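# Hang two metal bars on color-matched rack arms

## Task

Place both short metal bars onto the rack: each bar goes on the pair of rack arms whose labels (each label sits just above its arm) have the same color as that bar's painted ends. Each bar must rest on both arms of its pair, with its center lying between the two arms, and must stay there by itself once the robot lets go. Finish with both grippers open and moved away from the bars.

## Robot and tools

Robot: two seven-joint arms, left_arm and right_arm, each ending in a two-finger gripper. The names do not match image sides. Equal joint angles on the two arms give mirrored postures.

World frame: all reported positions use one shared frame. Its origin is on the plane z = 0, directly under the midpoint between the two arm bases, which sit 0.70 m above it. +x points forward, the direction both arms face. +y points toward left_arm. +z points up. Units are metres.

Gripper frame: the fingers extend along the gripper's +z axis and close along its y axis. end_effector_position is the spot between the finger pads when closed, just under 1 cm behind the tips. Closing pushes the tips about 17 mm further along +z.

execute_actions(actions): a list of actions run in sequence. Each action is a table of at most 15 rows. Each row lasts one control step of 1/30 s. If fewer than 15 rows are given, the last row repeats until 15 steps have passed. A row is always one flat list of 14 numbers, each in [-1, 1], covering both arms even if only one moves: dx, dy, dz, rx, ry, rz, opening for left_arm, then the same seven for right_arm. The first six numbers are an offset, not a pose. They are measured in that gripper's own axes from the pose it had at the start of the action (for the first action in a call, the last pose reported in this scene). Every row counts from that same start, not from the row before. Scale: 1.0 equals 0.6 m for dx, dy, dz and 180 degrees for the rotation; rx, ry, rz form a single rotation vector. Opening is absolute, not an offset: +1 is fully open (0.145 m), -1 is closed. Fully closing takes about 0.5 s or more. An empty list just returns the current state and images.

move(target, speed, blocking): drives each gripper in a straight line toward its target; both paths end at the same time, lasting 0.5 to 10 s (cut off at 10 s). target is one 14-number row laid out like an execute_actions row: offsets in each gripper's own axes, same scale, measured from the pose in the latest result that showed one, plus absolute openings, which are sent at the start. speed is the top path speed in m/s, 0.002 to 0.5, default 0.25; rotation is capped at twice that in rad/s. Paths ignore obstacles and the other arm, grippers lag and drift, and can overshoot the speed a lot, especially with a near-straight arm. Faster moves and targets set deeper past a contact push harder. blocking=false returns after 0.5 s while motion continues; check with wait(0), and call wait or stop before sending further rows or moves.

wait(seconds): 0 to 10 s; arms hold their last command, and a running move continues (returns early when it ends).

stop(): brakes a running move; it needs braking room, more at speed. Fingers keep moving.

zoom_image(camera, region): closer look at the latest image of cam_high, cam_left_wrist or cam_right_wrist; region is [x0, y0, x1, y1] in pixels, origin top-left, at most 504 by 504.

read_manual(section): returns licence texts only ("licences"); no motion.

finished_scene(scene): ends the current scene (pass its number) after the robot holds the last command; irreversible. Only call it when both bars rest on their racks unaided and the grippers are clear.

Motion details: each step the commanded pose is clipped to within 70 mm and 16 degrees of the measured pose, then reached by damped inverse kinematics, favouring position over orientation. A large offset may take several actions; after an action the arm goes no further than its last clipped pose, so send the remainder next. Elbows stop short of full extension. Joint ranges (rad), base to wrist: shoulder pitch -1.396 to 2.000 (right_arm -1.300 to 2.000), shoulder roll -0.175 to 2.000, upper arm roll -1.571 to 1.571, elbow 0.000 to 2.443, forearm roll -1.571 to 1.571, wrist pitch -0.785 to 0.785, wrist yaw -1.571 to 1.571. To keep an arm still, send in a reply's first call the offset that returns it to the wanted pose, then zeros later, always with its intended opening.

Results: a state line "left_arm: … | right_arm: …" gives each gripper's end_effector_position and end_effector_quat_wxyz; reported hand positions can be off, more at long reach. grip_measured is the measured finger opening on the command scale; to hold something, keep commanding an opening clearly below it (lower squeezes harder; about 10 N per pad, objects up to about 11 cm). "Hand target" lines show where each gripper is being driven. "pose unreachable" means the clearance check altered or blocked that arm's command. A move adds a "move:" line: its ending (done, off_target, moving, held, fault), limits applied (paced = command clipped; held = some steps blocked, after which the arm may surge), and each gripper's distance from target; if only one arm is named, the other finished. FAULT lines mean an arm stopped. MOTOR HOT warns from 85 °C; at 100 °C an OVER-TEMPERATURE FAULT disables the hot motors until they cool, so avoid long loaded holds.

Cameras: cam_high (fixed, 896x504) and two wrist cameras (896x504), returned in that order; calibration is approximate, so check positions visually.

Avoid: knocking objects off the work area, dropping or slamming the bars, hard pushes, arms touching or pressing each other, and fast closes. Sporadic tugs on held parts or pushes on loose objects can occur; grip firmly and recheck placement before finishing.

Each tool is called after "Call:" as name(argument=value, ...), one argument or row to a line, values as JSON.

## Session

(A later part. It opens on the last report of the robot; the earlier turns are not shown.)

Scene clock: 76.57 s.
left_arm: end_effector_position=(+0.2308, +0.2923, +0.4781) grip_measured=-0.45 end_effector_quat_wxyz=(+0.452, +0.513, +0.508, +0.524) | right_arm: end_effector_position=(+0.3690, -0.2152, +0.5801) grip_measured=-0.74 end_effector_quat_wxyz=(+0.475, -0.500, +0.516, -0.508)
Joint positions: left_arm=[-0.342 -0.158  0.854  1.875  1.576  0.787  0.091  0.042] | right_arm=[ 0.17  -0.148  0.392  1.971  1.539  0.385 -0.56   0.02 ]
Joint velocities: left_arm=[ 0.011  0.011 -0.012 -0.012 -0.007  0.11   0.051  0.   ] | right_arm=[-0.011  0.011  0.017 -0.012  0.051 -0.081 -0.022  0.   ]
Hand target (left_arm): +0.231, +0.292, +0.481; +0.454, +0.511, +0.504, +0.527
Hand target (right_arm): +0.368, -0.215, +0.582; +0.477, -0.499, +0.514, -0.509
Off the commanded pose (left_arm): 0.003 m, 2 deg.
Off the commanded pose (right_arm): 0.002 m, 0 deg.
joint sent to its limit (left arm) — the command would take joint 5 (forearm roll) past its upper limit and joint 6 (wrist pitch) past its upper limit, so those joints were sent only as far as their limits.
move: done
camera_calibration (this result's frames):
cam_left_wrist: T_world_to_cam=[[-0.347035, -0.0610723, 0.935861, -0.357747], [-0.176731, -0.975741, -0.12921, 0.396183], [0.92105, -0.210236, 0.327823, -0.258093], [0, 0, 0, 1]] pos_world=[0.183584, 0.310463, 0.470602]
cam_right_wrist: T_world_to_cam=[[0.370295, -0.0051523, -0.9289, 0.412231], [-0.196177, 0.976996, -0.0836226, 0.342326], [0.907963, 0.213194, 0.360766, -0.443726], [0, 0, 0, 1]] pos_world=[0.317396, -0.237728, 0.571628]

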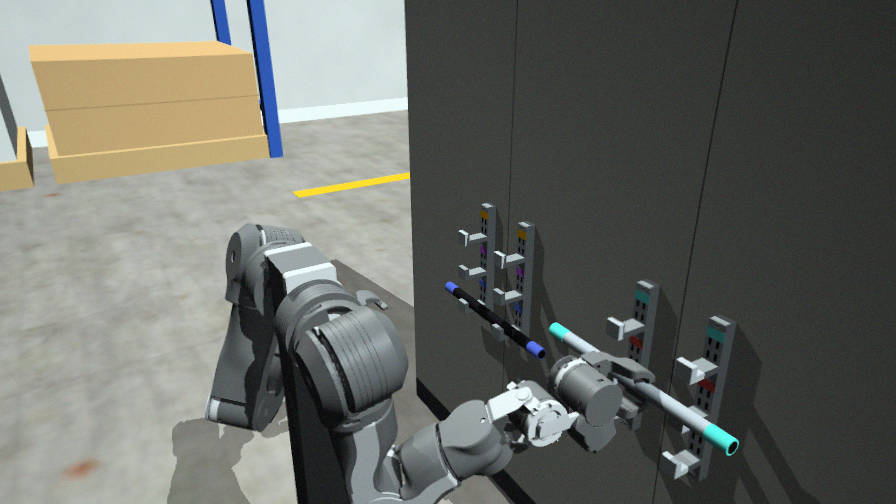

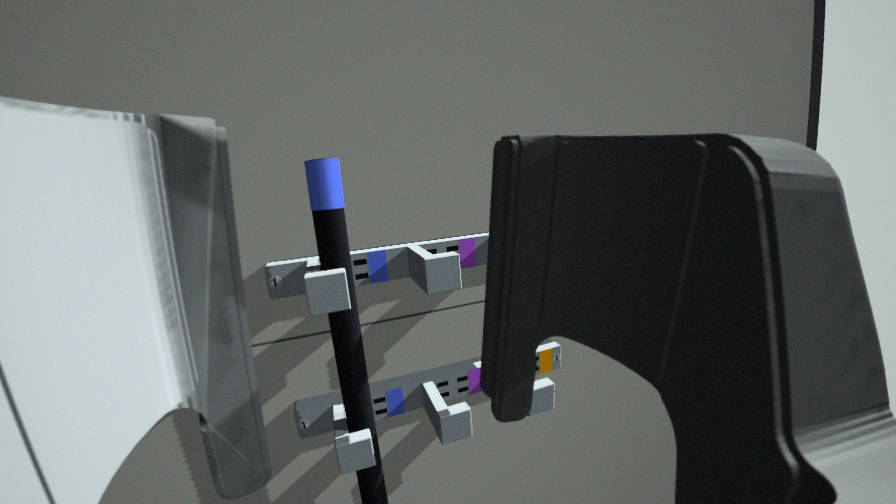

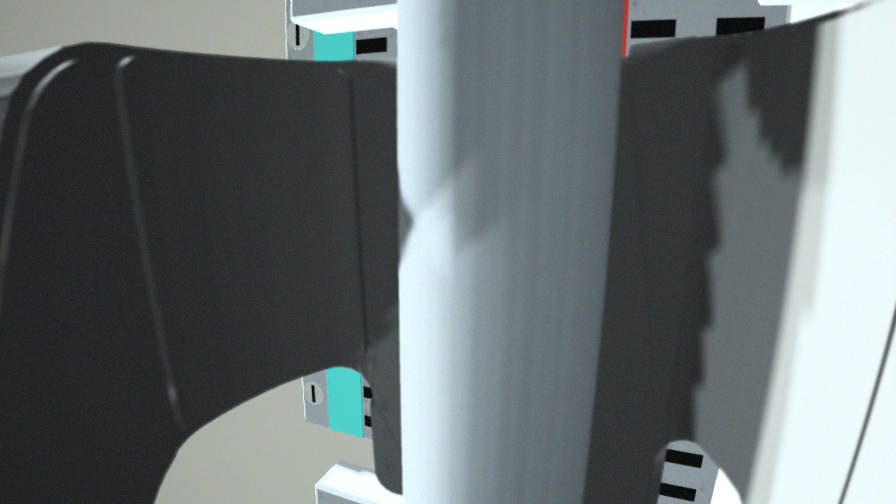

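Out. Up, in, down.

Call:
move(
  target=[0,0,0,0,0,0,-0.45,0,-0.135,0,0,0,0,-0.95],
  speed=0.08,
)

Call:
move(
  target=[0,0,0,0,0,0,-0.45,0.005,0,0.11,0,0,0,-0.95],
  speed=0.07,
)

Call:
zoom_image(
  camera="cam_high",
  region=[560,240,800,460],
)

Scene clock: 78.30 s.
left_arm: end_effector_position=(+0.2308, +0.2923, +0.4781) grip_measured=-0.45 end_effector_quat_wxyz=(+0.452, +0.513, +0.508, +0.524) | right_arm: end_effector_position=(+0.3718, -0.2159, +0.6590) grip_measured=-0.74 end_effector_quat_wxyz=(+0.471, -0.499, +0.519, -0.509)
Joint positions: left_arm=[-0.342 -0.158  0.854  1.875  1.576  0.787  0.091  0.042] | right_arm=[ 0.454 -0.141  0.389  2.093  1.579  0.39  -0.976  0.02 ]
Joint velocities: left_arm=[ 0.011 -0.055 -0.007 -0.012 -0.037  0.007  0.051 -0.   ] | right_arm=[ 0.033  0.033 -0.017 -0.012  0.022 -0.051 -0.051 -0.   ]
Hand target (left_arm): +0.231, +0.292, +0.478; +0.452, +0.514, +0.508, +0.524
Hand target (right_arm): +0.372, -0.215, +0.660; +0.473, -0.500, +0.516, -0.510
Off the commanded pose (left_arm): 0.000 m, 0 deg.
Off the commanded pose (right_arm): 0.003 m, 1 deg.
joint sent to its limit (right arm) — the command would take joint 5 (forearm roll) past its upper limit, so that joint was sent only as far as its limit.
move: done
camera_calibration (this result's frames):
cam_left_wrist: T_world_to_cam=[[-0.347035, -0.0610723, 0.935861, -0.357747], [-0.176731, -0.975741, -0.12921, 0.396183], [0.92105, -0.210236, 0.327823, -0.258093], [0, 0, 0, 1]] pos_world=[0.183584, 0.310463, 0.470602]
cam_right_wrist: T_world_to_cam=[[0.366724, -0.00951761, -0.930281, 0.485769], [-0.188288, 0.978495, -0.0842355, 0.347998], [0.911077, 0.206052, 0.357045, -0.474846], [0, 0, 0, 1]] pos_world=[0.320002, -0.238047, 0.650757]

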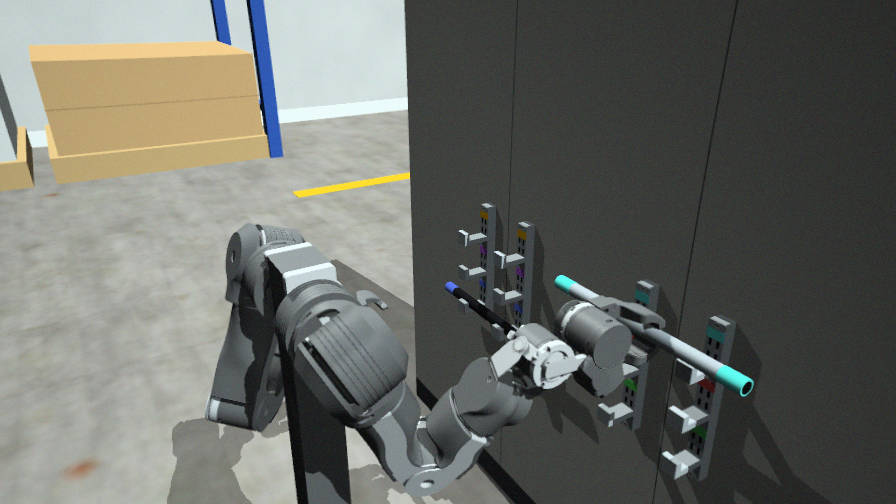

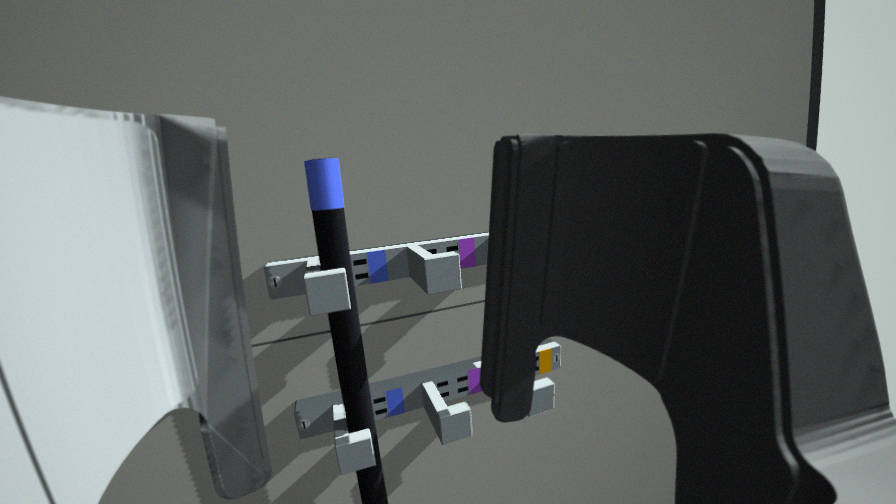

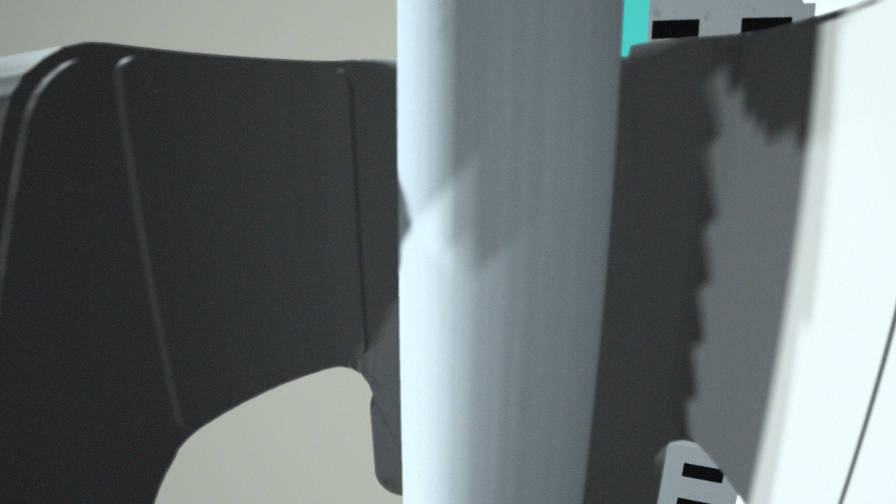

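Scene clock: 79.50 s.
left_arm: end_effector_position=(+0.2308, +0.2923, +0.4781) grip_measured=-0.45 end_effector_quat_wxyz=(+0.452, +0.513, +0.508, +0.524) | right_arm: end_effector_position=(+0.4372, -0.2242, +0.6515) grip_measured=-0.74 end_effector_quat_wxyz=(+0.468, -0.503, +0.524, -0.504)
Joint positions: left_arm=[-0.342 -0.158  0.854  1.875  1.576  0.787  0.091  0.042] | right_arm=[ 0.64  -0.094  0.388  1.724  1.477  0.366 -0.802  0.02 ]
Joint velocities: left_arm=[-0.033 -0.055  0.007 -0.007 -0.037 -0.022  0.037 -0.   ] | right_arm=[-0.077 -0.055 -0.017 -0.012  0.007 -0.081 -0.11  -0.   ]
Hand target (left_arm): +0.231, +0.292, +0.478; +0.452, +0.513, +0.508, +0.524
Hand target (right_arm): +0.438, -0.224, +0.656; +0.472, -0.498, +0.520, -0.508
Off the commanded pose (left_arm): 0.000 m, 0 deg.
Off the commanded pose (right_arm): 0.005 m, 1 deg.
move: off_target (right_arm)
camera_calibration (this result's frames):
cam_left_wrist: T_world_to_cam=[[-0.347035, -0.0610723, 0.935861, -0.357747], [-0.176731, -0.975741, -0.12921, 0.396183], [0.92105, -0.210236, 0.327823, -0.258093], [0, 0, 0, 1]] pos_world=[0.183584, 0.310463, 0.470602]
cam_right_wrist: T_world_to_cam=[[0.350046, -0.00484691, -0.93672, 0.46723], [-0.189612, 0.978919, -0.075922, 0.363058], [0.917341, 0.204189, 0.341748, -0.523228], [0, 0, 0, 1]] pos_world=[0.385267, -0.246302, 0.64404]

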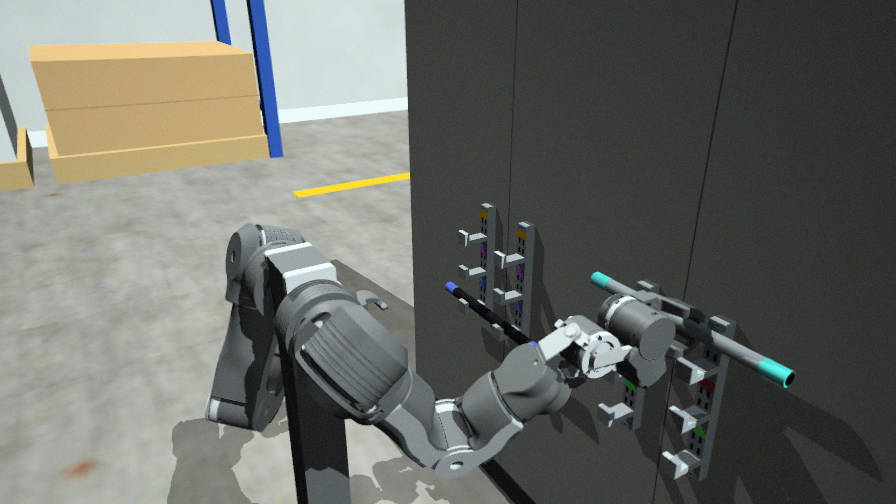

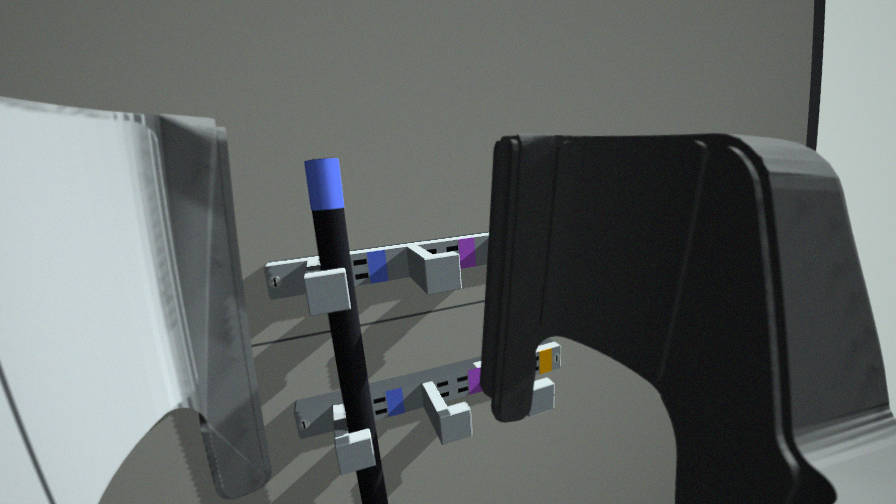

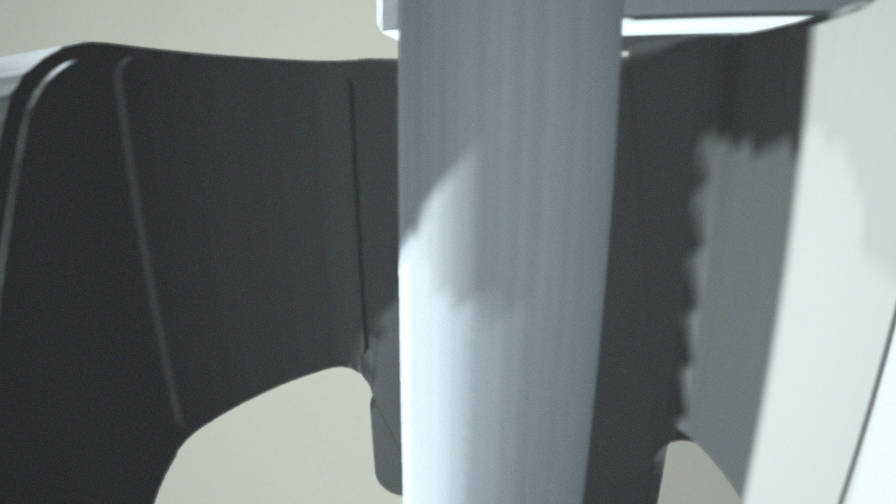

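Region (560, 240, 800, 460) of cam_high's 896x504 image, scaled by 2.100, with more detail than that image has; it fills the top 462 rows of this view, and the rest is white.

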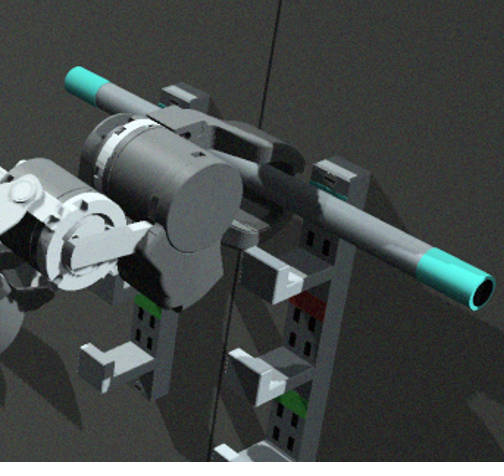

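Call:
execute_actions(
  actions=[],
)

Call:
move(
  target=[0,0,0,0,0,0,-0.45,-0.008,0.042,0,0,0,0,-0.95],
  speed=0.03,
)

Scene clock: 81.67 s.
left_arm: end_effector_position=(+0.2308, +0.2923, +0.4781) grip_measured=-0.45 end_effector_quat_wxyz=(+0.452, +0.513, +0.508, +0.524) | right_arm: end_effector_position=(+0.4372, -0.2243, +0.6514) grip_measured=-0.74 end_effector_quat_wxyz=(+0.468, -0.503, +0.524, -0.504)
Joint positions: left_arm=[-0.342 -0.158  0.854  1.875  1.576  0.787  0.091  0.042] | right_arm=[ 0.64  -0.094  0.388  1.724  1.477  0.366 -0.802  0.02 ]
Joint velocities: left_arm=[-0.077 -0.077  0.017 -0.022 -0.037  0.007 -0.081 -0.   ] | right_arm=[-0.099  0.011 -0.012 -0.007 -0.022 -0.066  0.022 -0.   ]
Hand target (left_arm): +0.231, +0.292, +0.478; +0.452, +0.513, +0.508, +0.524
Hand target (right_arm): +0.438, -0.224, +0.656; +0.472, -0.498, +0.520, -0.508
Off the commanded pose (left_arm): 0.000 m, 0 deg.
Off the commanded pose (right_arm): 0.005 m, 1 deg.
camera_calibration (this result's frames):
cam_left_wrist: T_world_to_cam=[[-0.347035, -0.0610723, 0.935861, -0.357747], [-0.176731, -0.975741, -0.12921, 0.396183], [0.92105, -0.210236, 0.327823, -0.258093], [0, 0, 0, 1]] pos_world=[0.183584, 0.310463, 0.470602]
cam_right_wrist: T_world_to_cam=[[0.349907, -0.00516975, -0.93677, 0.467232], [-0.189384, 0.978946, -0.0761421, 0.363147], [0.917442, 0.204052, 0.341561, -0.523162], [0, 0, 0, 1]] pos_world=[0.385257, -0.246333, 0.644032]

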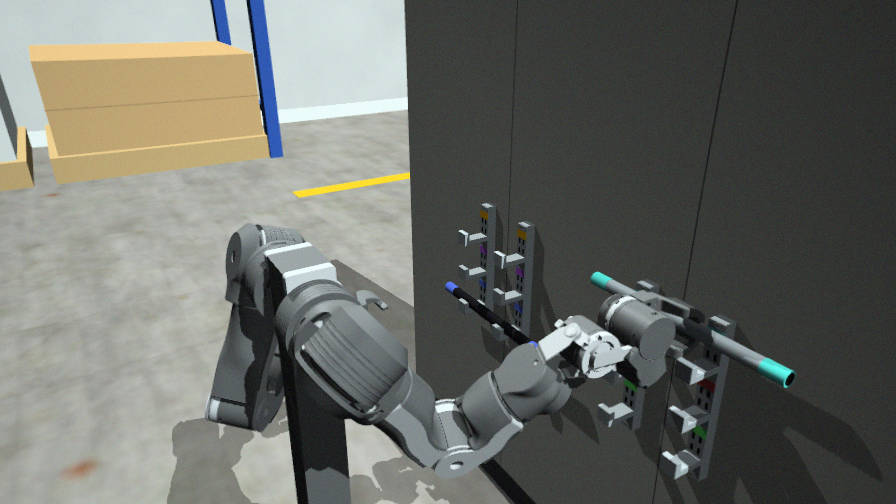

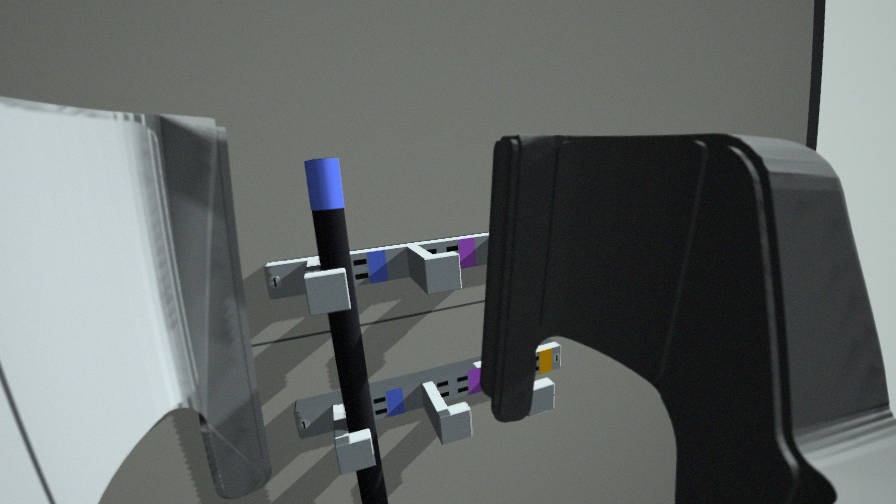

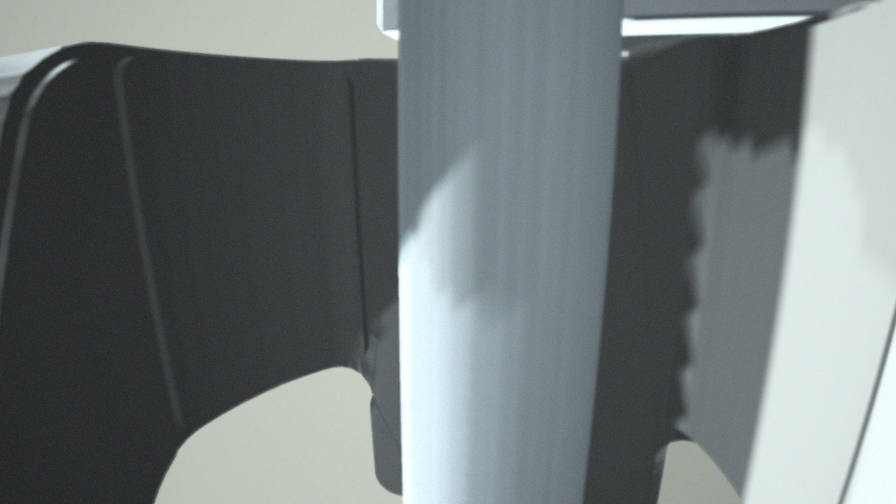

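Scene clock: 82.77 s.
left_arm: end_effector_position=(+0.2308, +0.2923, +0.4781) grip_measured=-0.45 end_effector_quat_wxyz=(+0.452, +0.513, +0.508, +0.524) | right_arm: end_effector_position=(+0.4357, -0.2200, +0.6241) grip_measured=-0.74 end_effector_quat_wxyz=(-0.464, +0.506, -0.527, +0.501)
Joint positions: left_arm=[-0.342 -0.158  0.854  1.875  1.576  0.787  0.091  0.042] | right_arm=[ 0.559 -0.115  0.388  1.71   1.452  0.364 -0.712  0.02 ]
Joint velocities: left_arm=[ 0.099 -0.143 -0.007  0.012  0.007 -0.007  0.022 -0.   ] | right_arm=[ 0.033 -0.011 -0.022  0.007 -0.007 -0.037  0.022 -0.   ]
Hand target (left_arm): +0.231, +0.292, +0.478; +0.452, +0.513, +0.508, +0.524
Hand target (right_arm): +0.436, -0.220, +0.626; -0.468, +0.503, -0.525, +0.503
Off the commanded pose (left_arm): 0.000 m, 0 deg.
Off the commanded pose (right_arm): 0.002 m, 1 deg.
move: done
camera_calibration (this result's frames):
cam_left_wrist: T_world_to_cam=[[-0.347035, -0.0610723, 0.935861, -0.357747], [-0.176731, -0.975741, -0.12921, 0.396183], [0.92105, -0.210236, 0.327823, -0.258093], [0, 0, 0, 1]] pos_world=[0.183584, 0.310463, 0.470602]
cam_right_wrist: T_world_to_cam=[[0.338123, -0.00596862, -0.941083, 0.449838], [-0.191128, 0.978705, -0.0748779, 0.356498], [0.921489, 0.205185, 0.329782, -0.507536], [0, 0, 0, 1]] pos_world=[0.383725, -0.242082, 0.617405]

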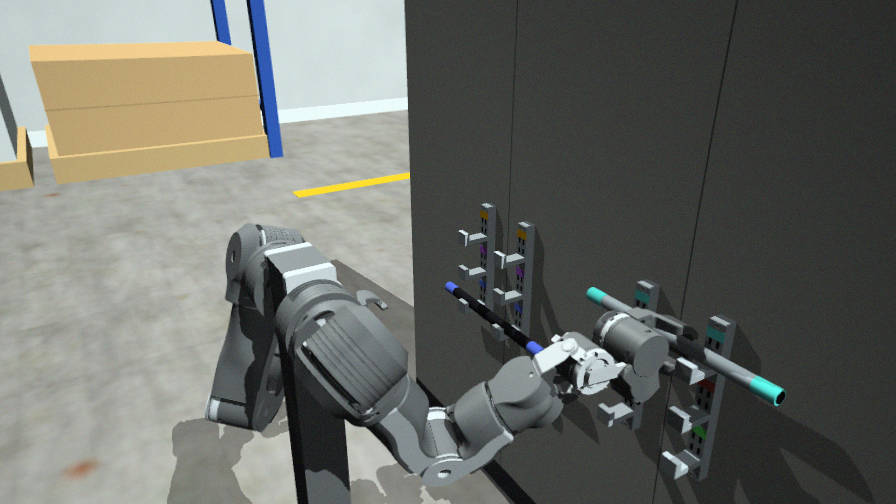

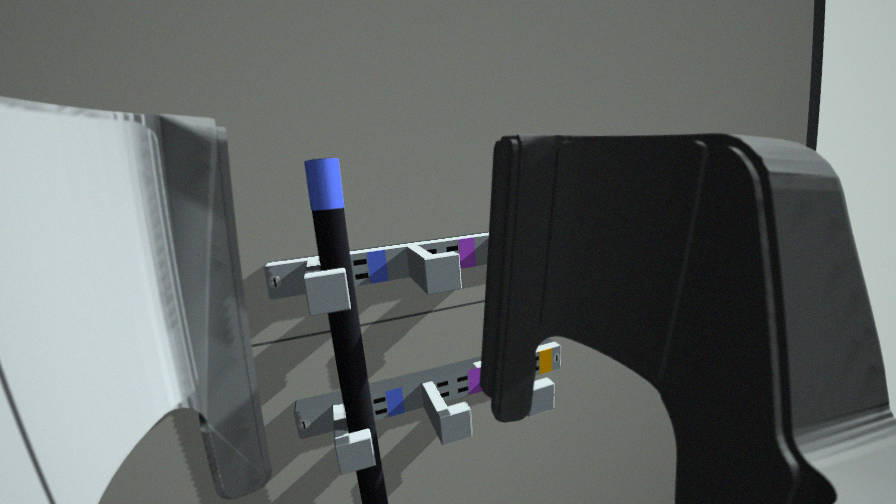

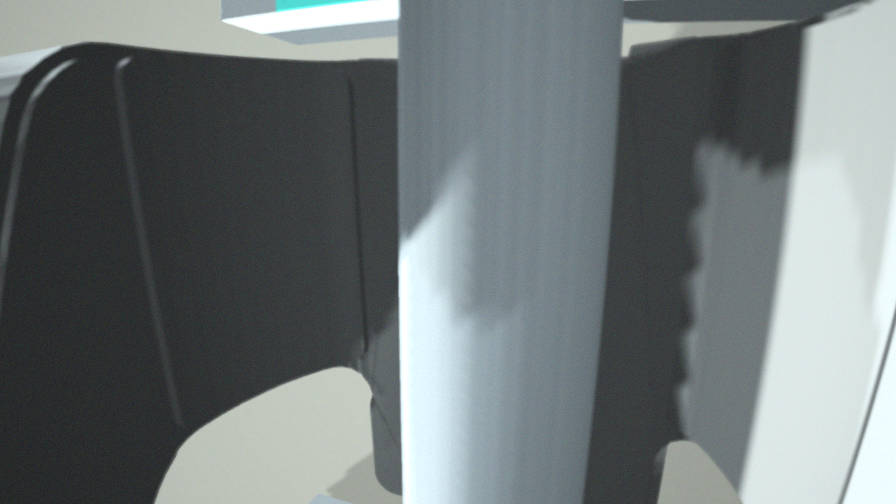

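Slightly lower, then release.

Call:
execute_actions(
  actions=[
    [[0,0,0,0,0,0,-0.45,0,0.006,0,0,0,0,-0.95]],
    [[0,0,0,0,0,0,-0.45,0,0,0,0,0,0,-0.8],[0,0,0,0,0,0,-0.45,0,0,0,0,0,0,-0.76],[0,0,0,0,0,0,-0.45,0,0,0,0,0,0,-0.73],[0,0,0,0,0,0,-0.45,0,0,0,0,0,0,-0.7],[0,0,0,0,0,0,-0.45,0,0,0,0,0,0,-0.67],[0,0,0,0,0,0,-0.45,0,0,0,0,0,0,-0.64],[0,0,0,0,0,0,-0.45,0,0,0,0,0,0,-0.6],[0,0,0,0,0,0,-0.45,0,0,0,0,0,0,-0.56],[0,0,0,0,0,0,-0.45,0,0,0,0,0,0,-0.52],[0,0,0,0,0,0,-0.45,0,0,0,0,0,0,-0.48],[0,0,0,0,0,0,-0.45,0,0,0,0,0,0,-0.45]],
  ],
)

Call:
zoom_image(
  camera="cam_high",
  region=[560,240,800,460],
)

Scene clock: 84.47 s.
left_arm: end_effector_position=(+0.2308, +0.2923, +0.4781) grip_measured=-0.45 end_effector_quat_wxyz=(+0.452, +0.513, +0.508, +0.524) | right_arm: end_effector_position=(+0.4353, -0.2199, +0.6216) grip_measured=-0.45 end_effector_quat_wxyz=(-0.465, +0.506, -0.526, +0.501)
Joint positions: left_arm=[-0.342 -0.158  0.854  1.875  1.576  0.787  0.091  0.042] | right_arm=[ 0.55  -0.115  0.388  1.709  1.453  0.364 -0.7    0.042]
Joint velocities: left_arm=[ 0.011 -0.055 -0.022 -0.002 -0.051  0.022 -0.051 -0.   ] | right_arm=[ 0.055 -0.011  0.002  0.012  0.022 -0.051  0.022 -0.   ]
Hand target (left_arm): +0.231, +0.292, +0.478; +0.452, +0.513, +0.508, +0.524
Hand target (right_arm): +0.435, -0.220, +0.622; -0.465, +0.506, -0.526, +0.501
Off the commanded pose (left_arm): 0.000 m, 0 deg.
Off the commanded pose (right_arm): 0.000 m, 0 deg.
camera_calibration (this result's frames):
cam_left_wrist: T_world_to_cam=[[-0.347035, -0.0610723, 0.935861, -0.357747], [-0.176731, -0.975741, -0.12921, 0.396183], [0.92105, -0.210236, 0.327823, -0.258093], [0, 0, 0, 1]] pos_world=[0.183584, 0.310463, 0.470602]
cam_right_wrist: T_world_to_cam=[[0.339537, -0.00545766, -0.940577, 0.446845], [-0.191552, 0.978626, -0.0748266, 0.356253], [0.920881, 0.205576, 0.331235, -0.506841], [0, 0, 0, 1]] pos_world=[0.383261, -0.242005, 0.614833]

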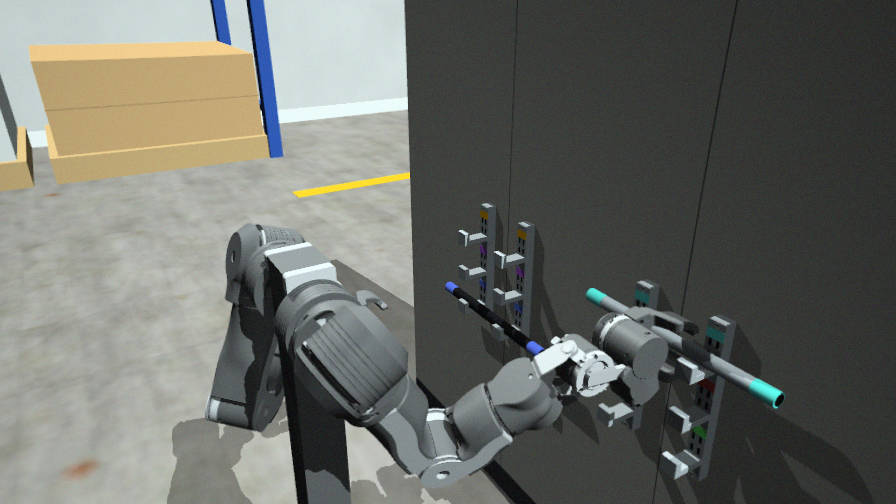

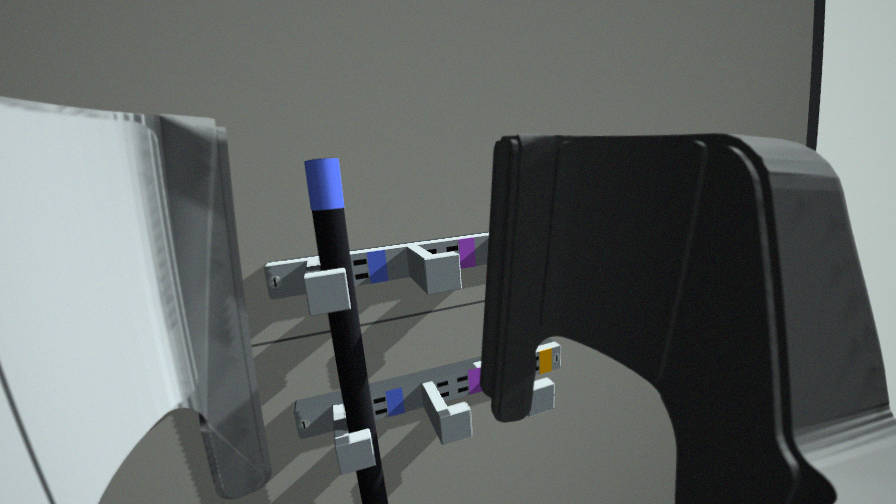

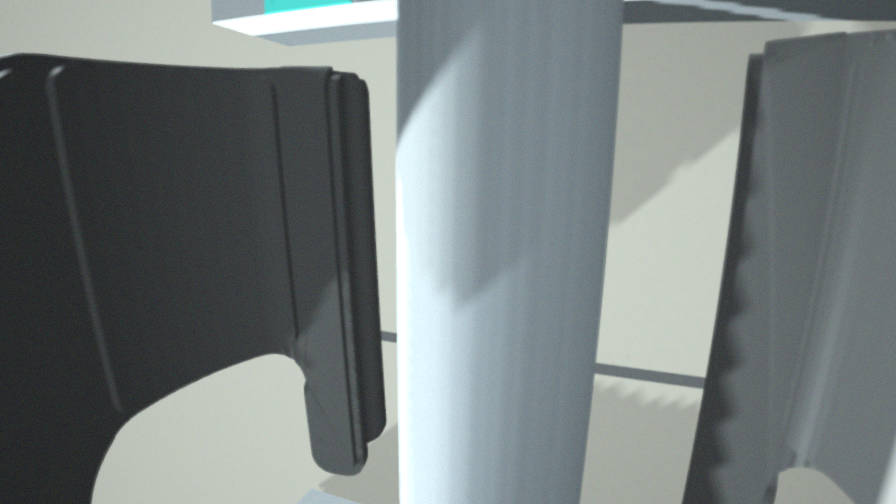

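Region (560, 240, 800, 460) of cam_high's 896x504 image, scaled by 2.100, with more detail than that image has; it fills the top 462 rows of this view, and the rest is white.

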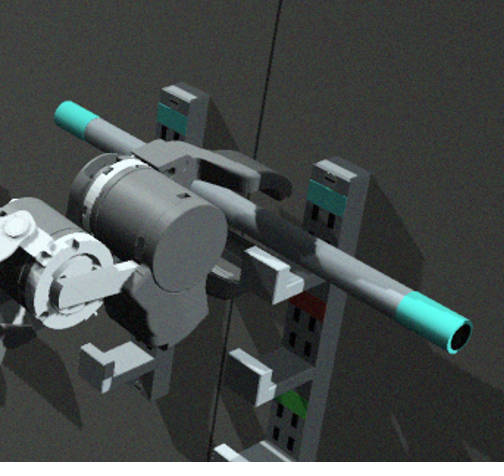

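Call:
move(
  target=[0,0,0,0,0,0,-0.45,0,-0.003,-0.2,0,0,0,-0.4],
  speed=0.12,
)

Call:
zoom_image(
  camera="cam_high",
  region=[420,240,820,460],
)

Scene clock: 86.27 s.
left_arm: end_effector_position=(+0.2308, +0.2923, +0.4781) grip_measured=-0.45 end_effector_quat_wxyz=(+0.452, +0.513, +0.508, +0.524) | right_arm: end_effector_position=(+0.3155, -0.2108, +0.6323) grip_measured=-0.40 end_effector_quat_wxyz=(-0.444, +0.501, -0.528, +0.522)
Joint positions: left_arm=[-0.342 -0.158  0.854  1.875  1.576  0.787  0.091  0.042] | right_arm=[ 0.138 -0.166  0.354  2.35   1.58   0.345 -0.932  0.045]
Joint velocities: left_arm=[ 0.011 -0.011 -0.002 -0.002  0.007  0.037 -0.037  0.   ] | right_arm=[ 0.011  0.033  0.032 -0.017  0.066 -0.051 -0.051 -0.   ]
Hand target (left_arm): +0.231, +0.292, +0.478; +0.452, +0.513, +0.508, +0.524
Hand target (right_arm): +0.316, -0.210, +0.632; -0.445, +0.501, -0.530, +0.520
Off the commanded pose (left_arm): 0.000 m, 0 deg.
Off the commanded pose (right_arm): 0.002 m, 3 deg.
joint sent to its limit (right arm) — the command would take joint 2 (shoulder roll) past its lower limit and joint 5 (forearm roll) past its upper limit, so those joints were sent only as far as their limits.
move: off_target (right_arm)
camera_calibration (this result's frames):
cam_left_wrist: T_world_to_cam=[[-0.347035, -0.0610723, 0.935861, -0.357747], [-0.176731, -0.975741, -0.12921, 0.396183], [0.92105, -0.210236, 0.327823, -0.258093], [0, 0, 0, 1]] pos_world=[0.183584, 0.310463, 0.470602]
cam_right_wrist: T_world_to_cam=[[0.340663, -0.0559789, -0.938518, 0.4853], [-0.144345, 0.983277, -0.111043, 0.334228], [0.929039, 0.173299, 0.326886, -0.408606], [0, 0, 0, 1]] pos_world=[0.262531, -0.230661, 0.626144]

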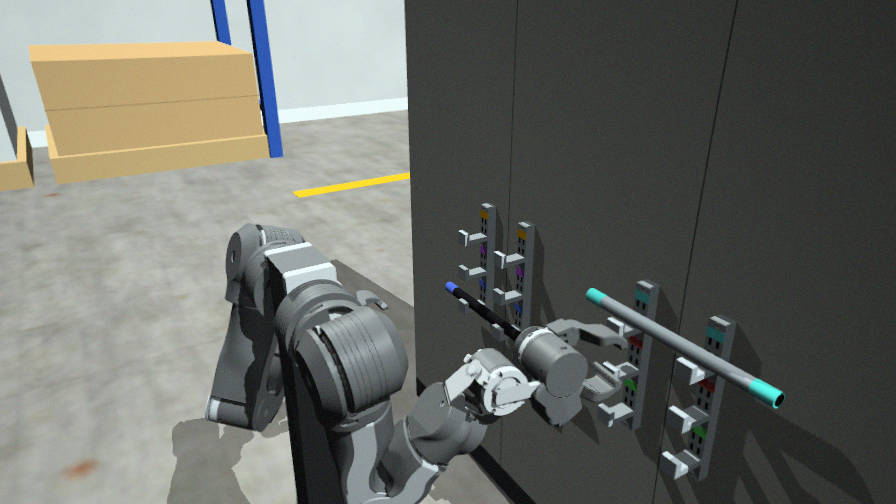

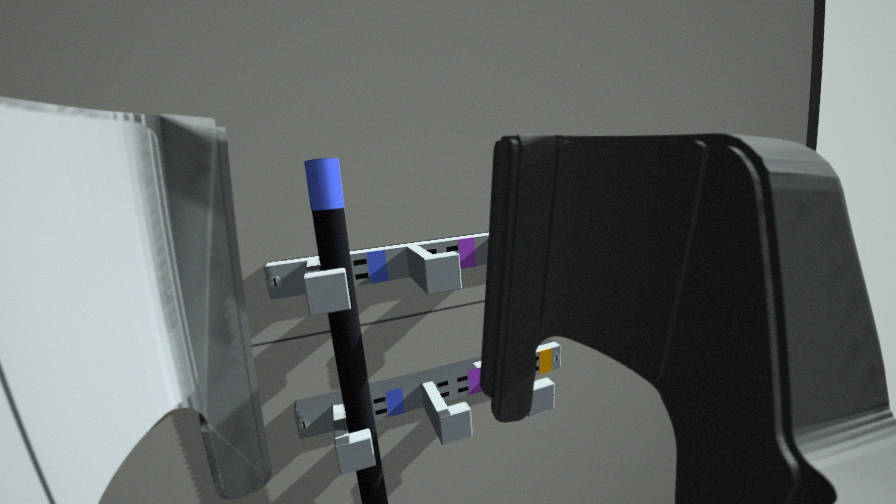

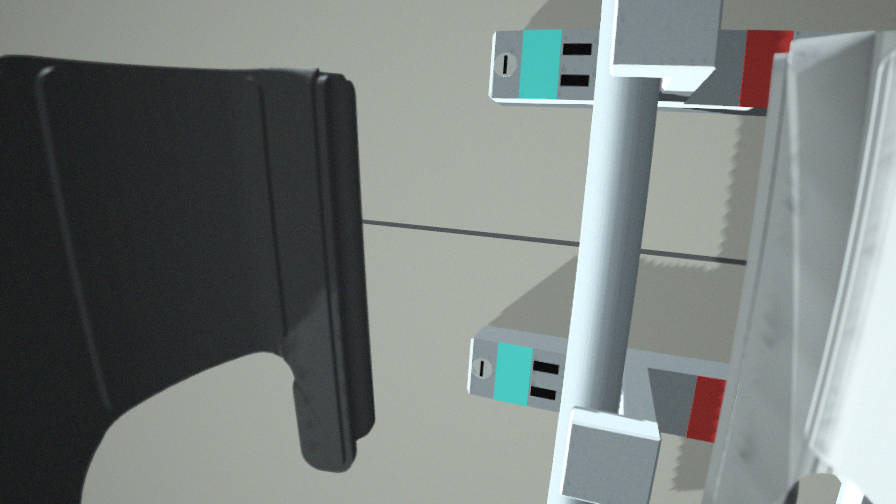

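Region (420, 240, 820, 460) of cam_high's 896x504 image, scaled by 1.260, with more detail than that image has; it fills the top 277 rows of this view, and the rest is white.

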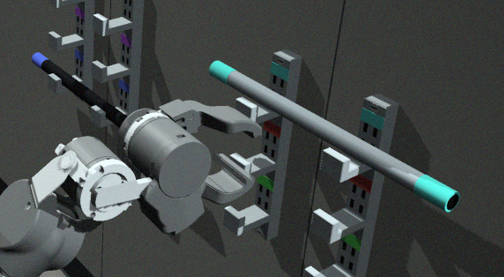

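Call:
finished_scene(
  scene=1,
)

The scene is finished: the task was done.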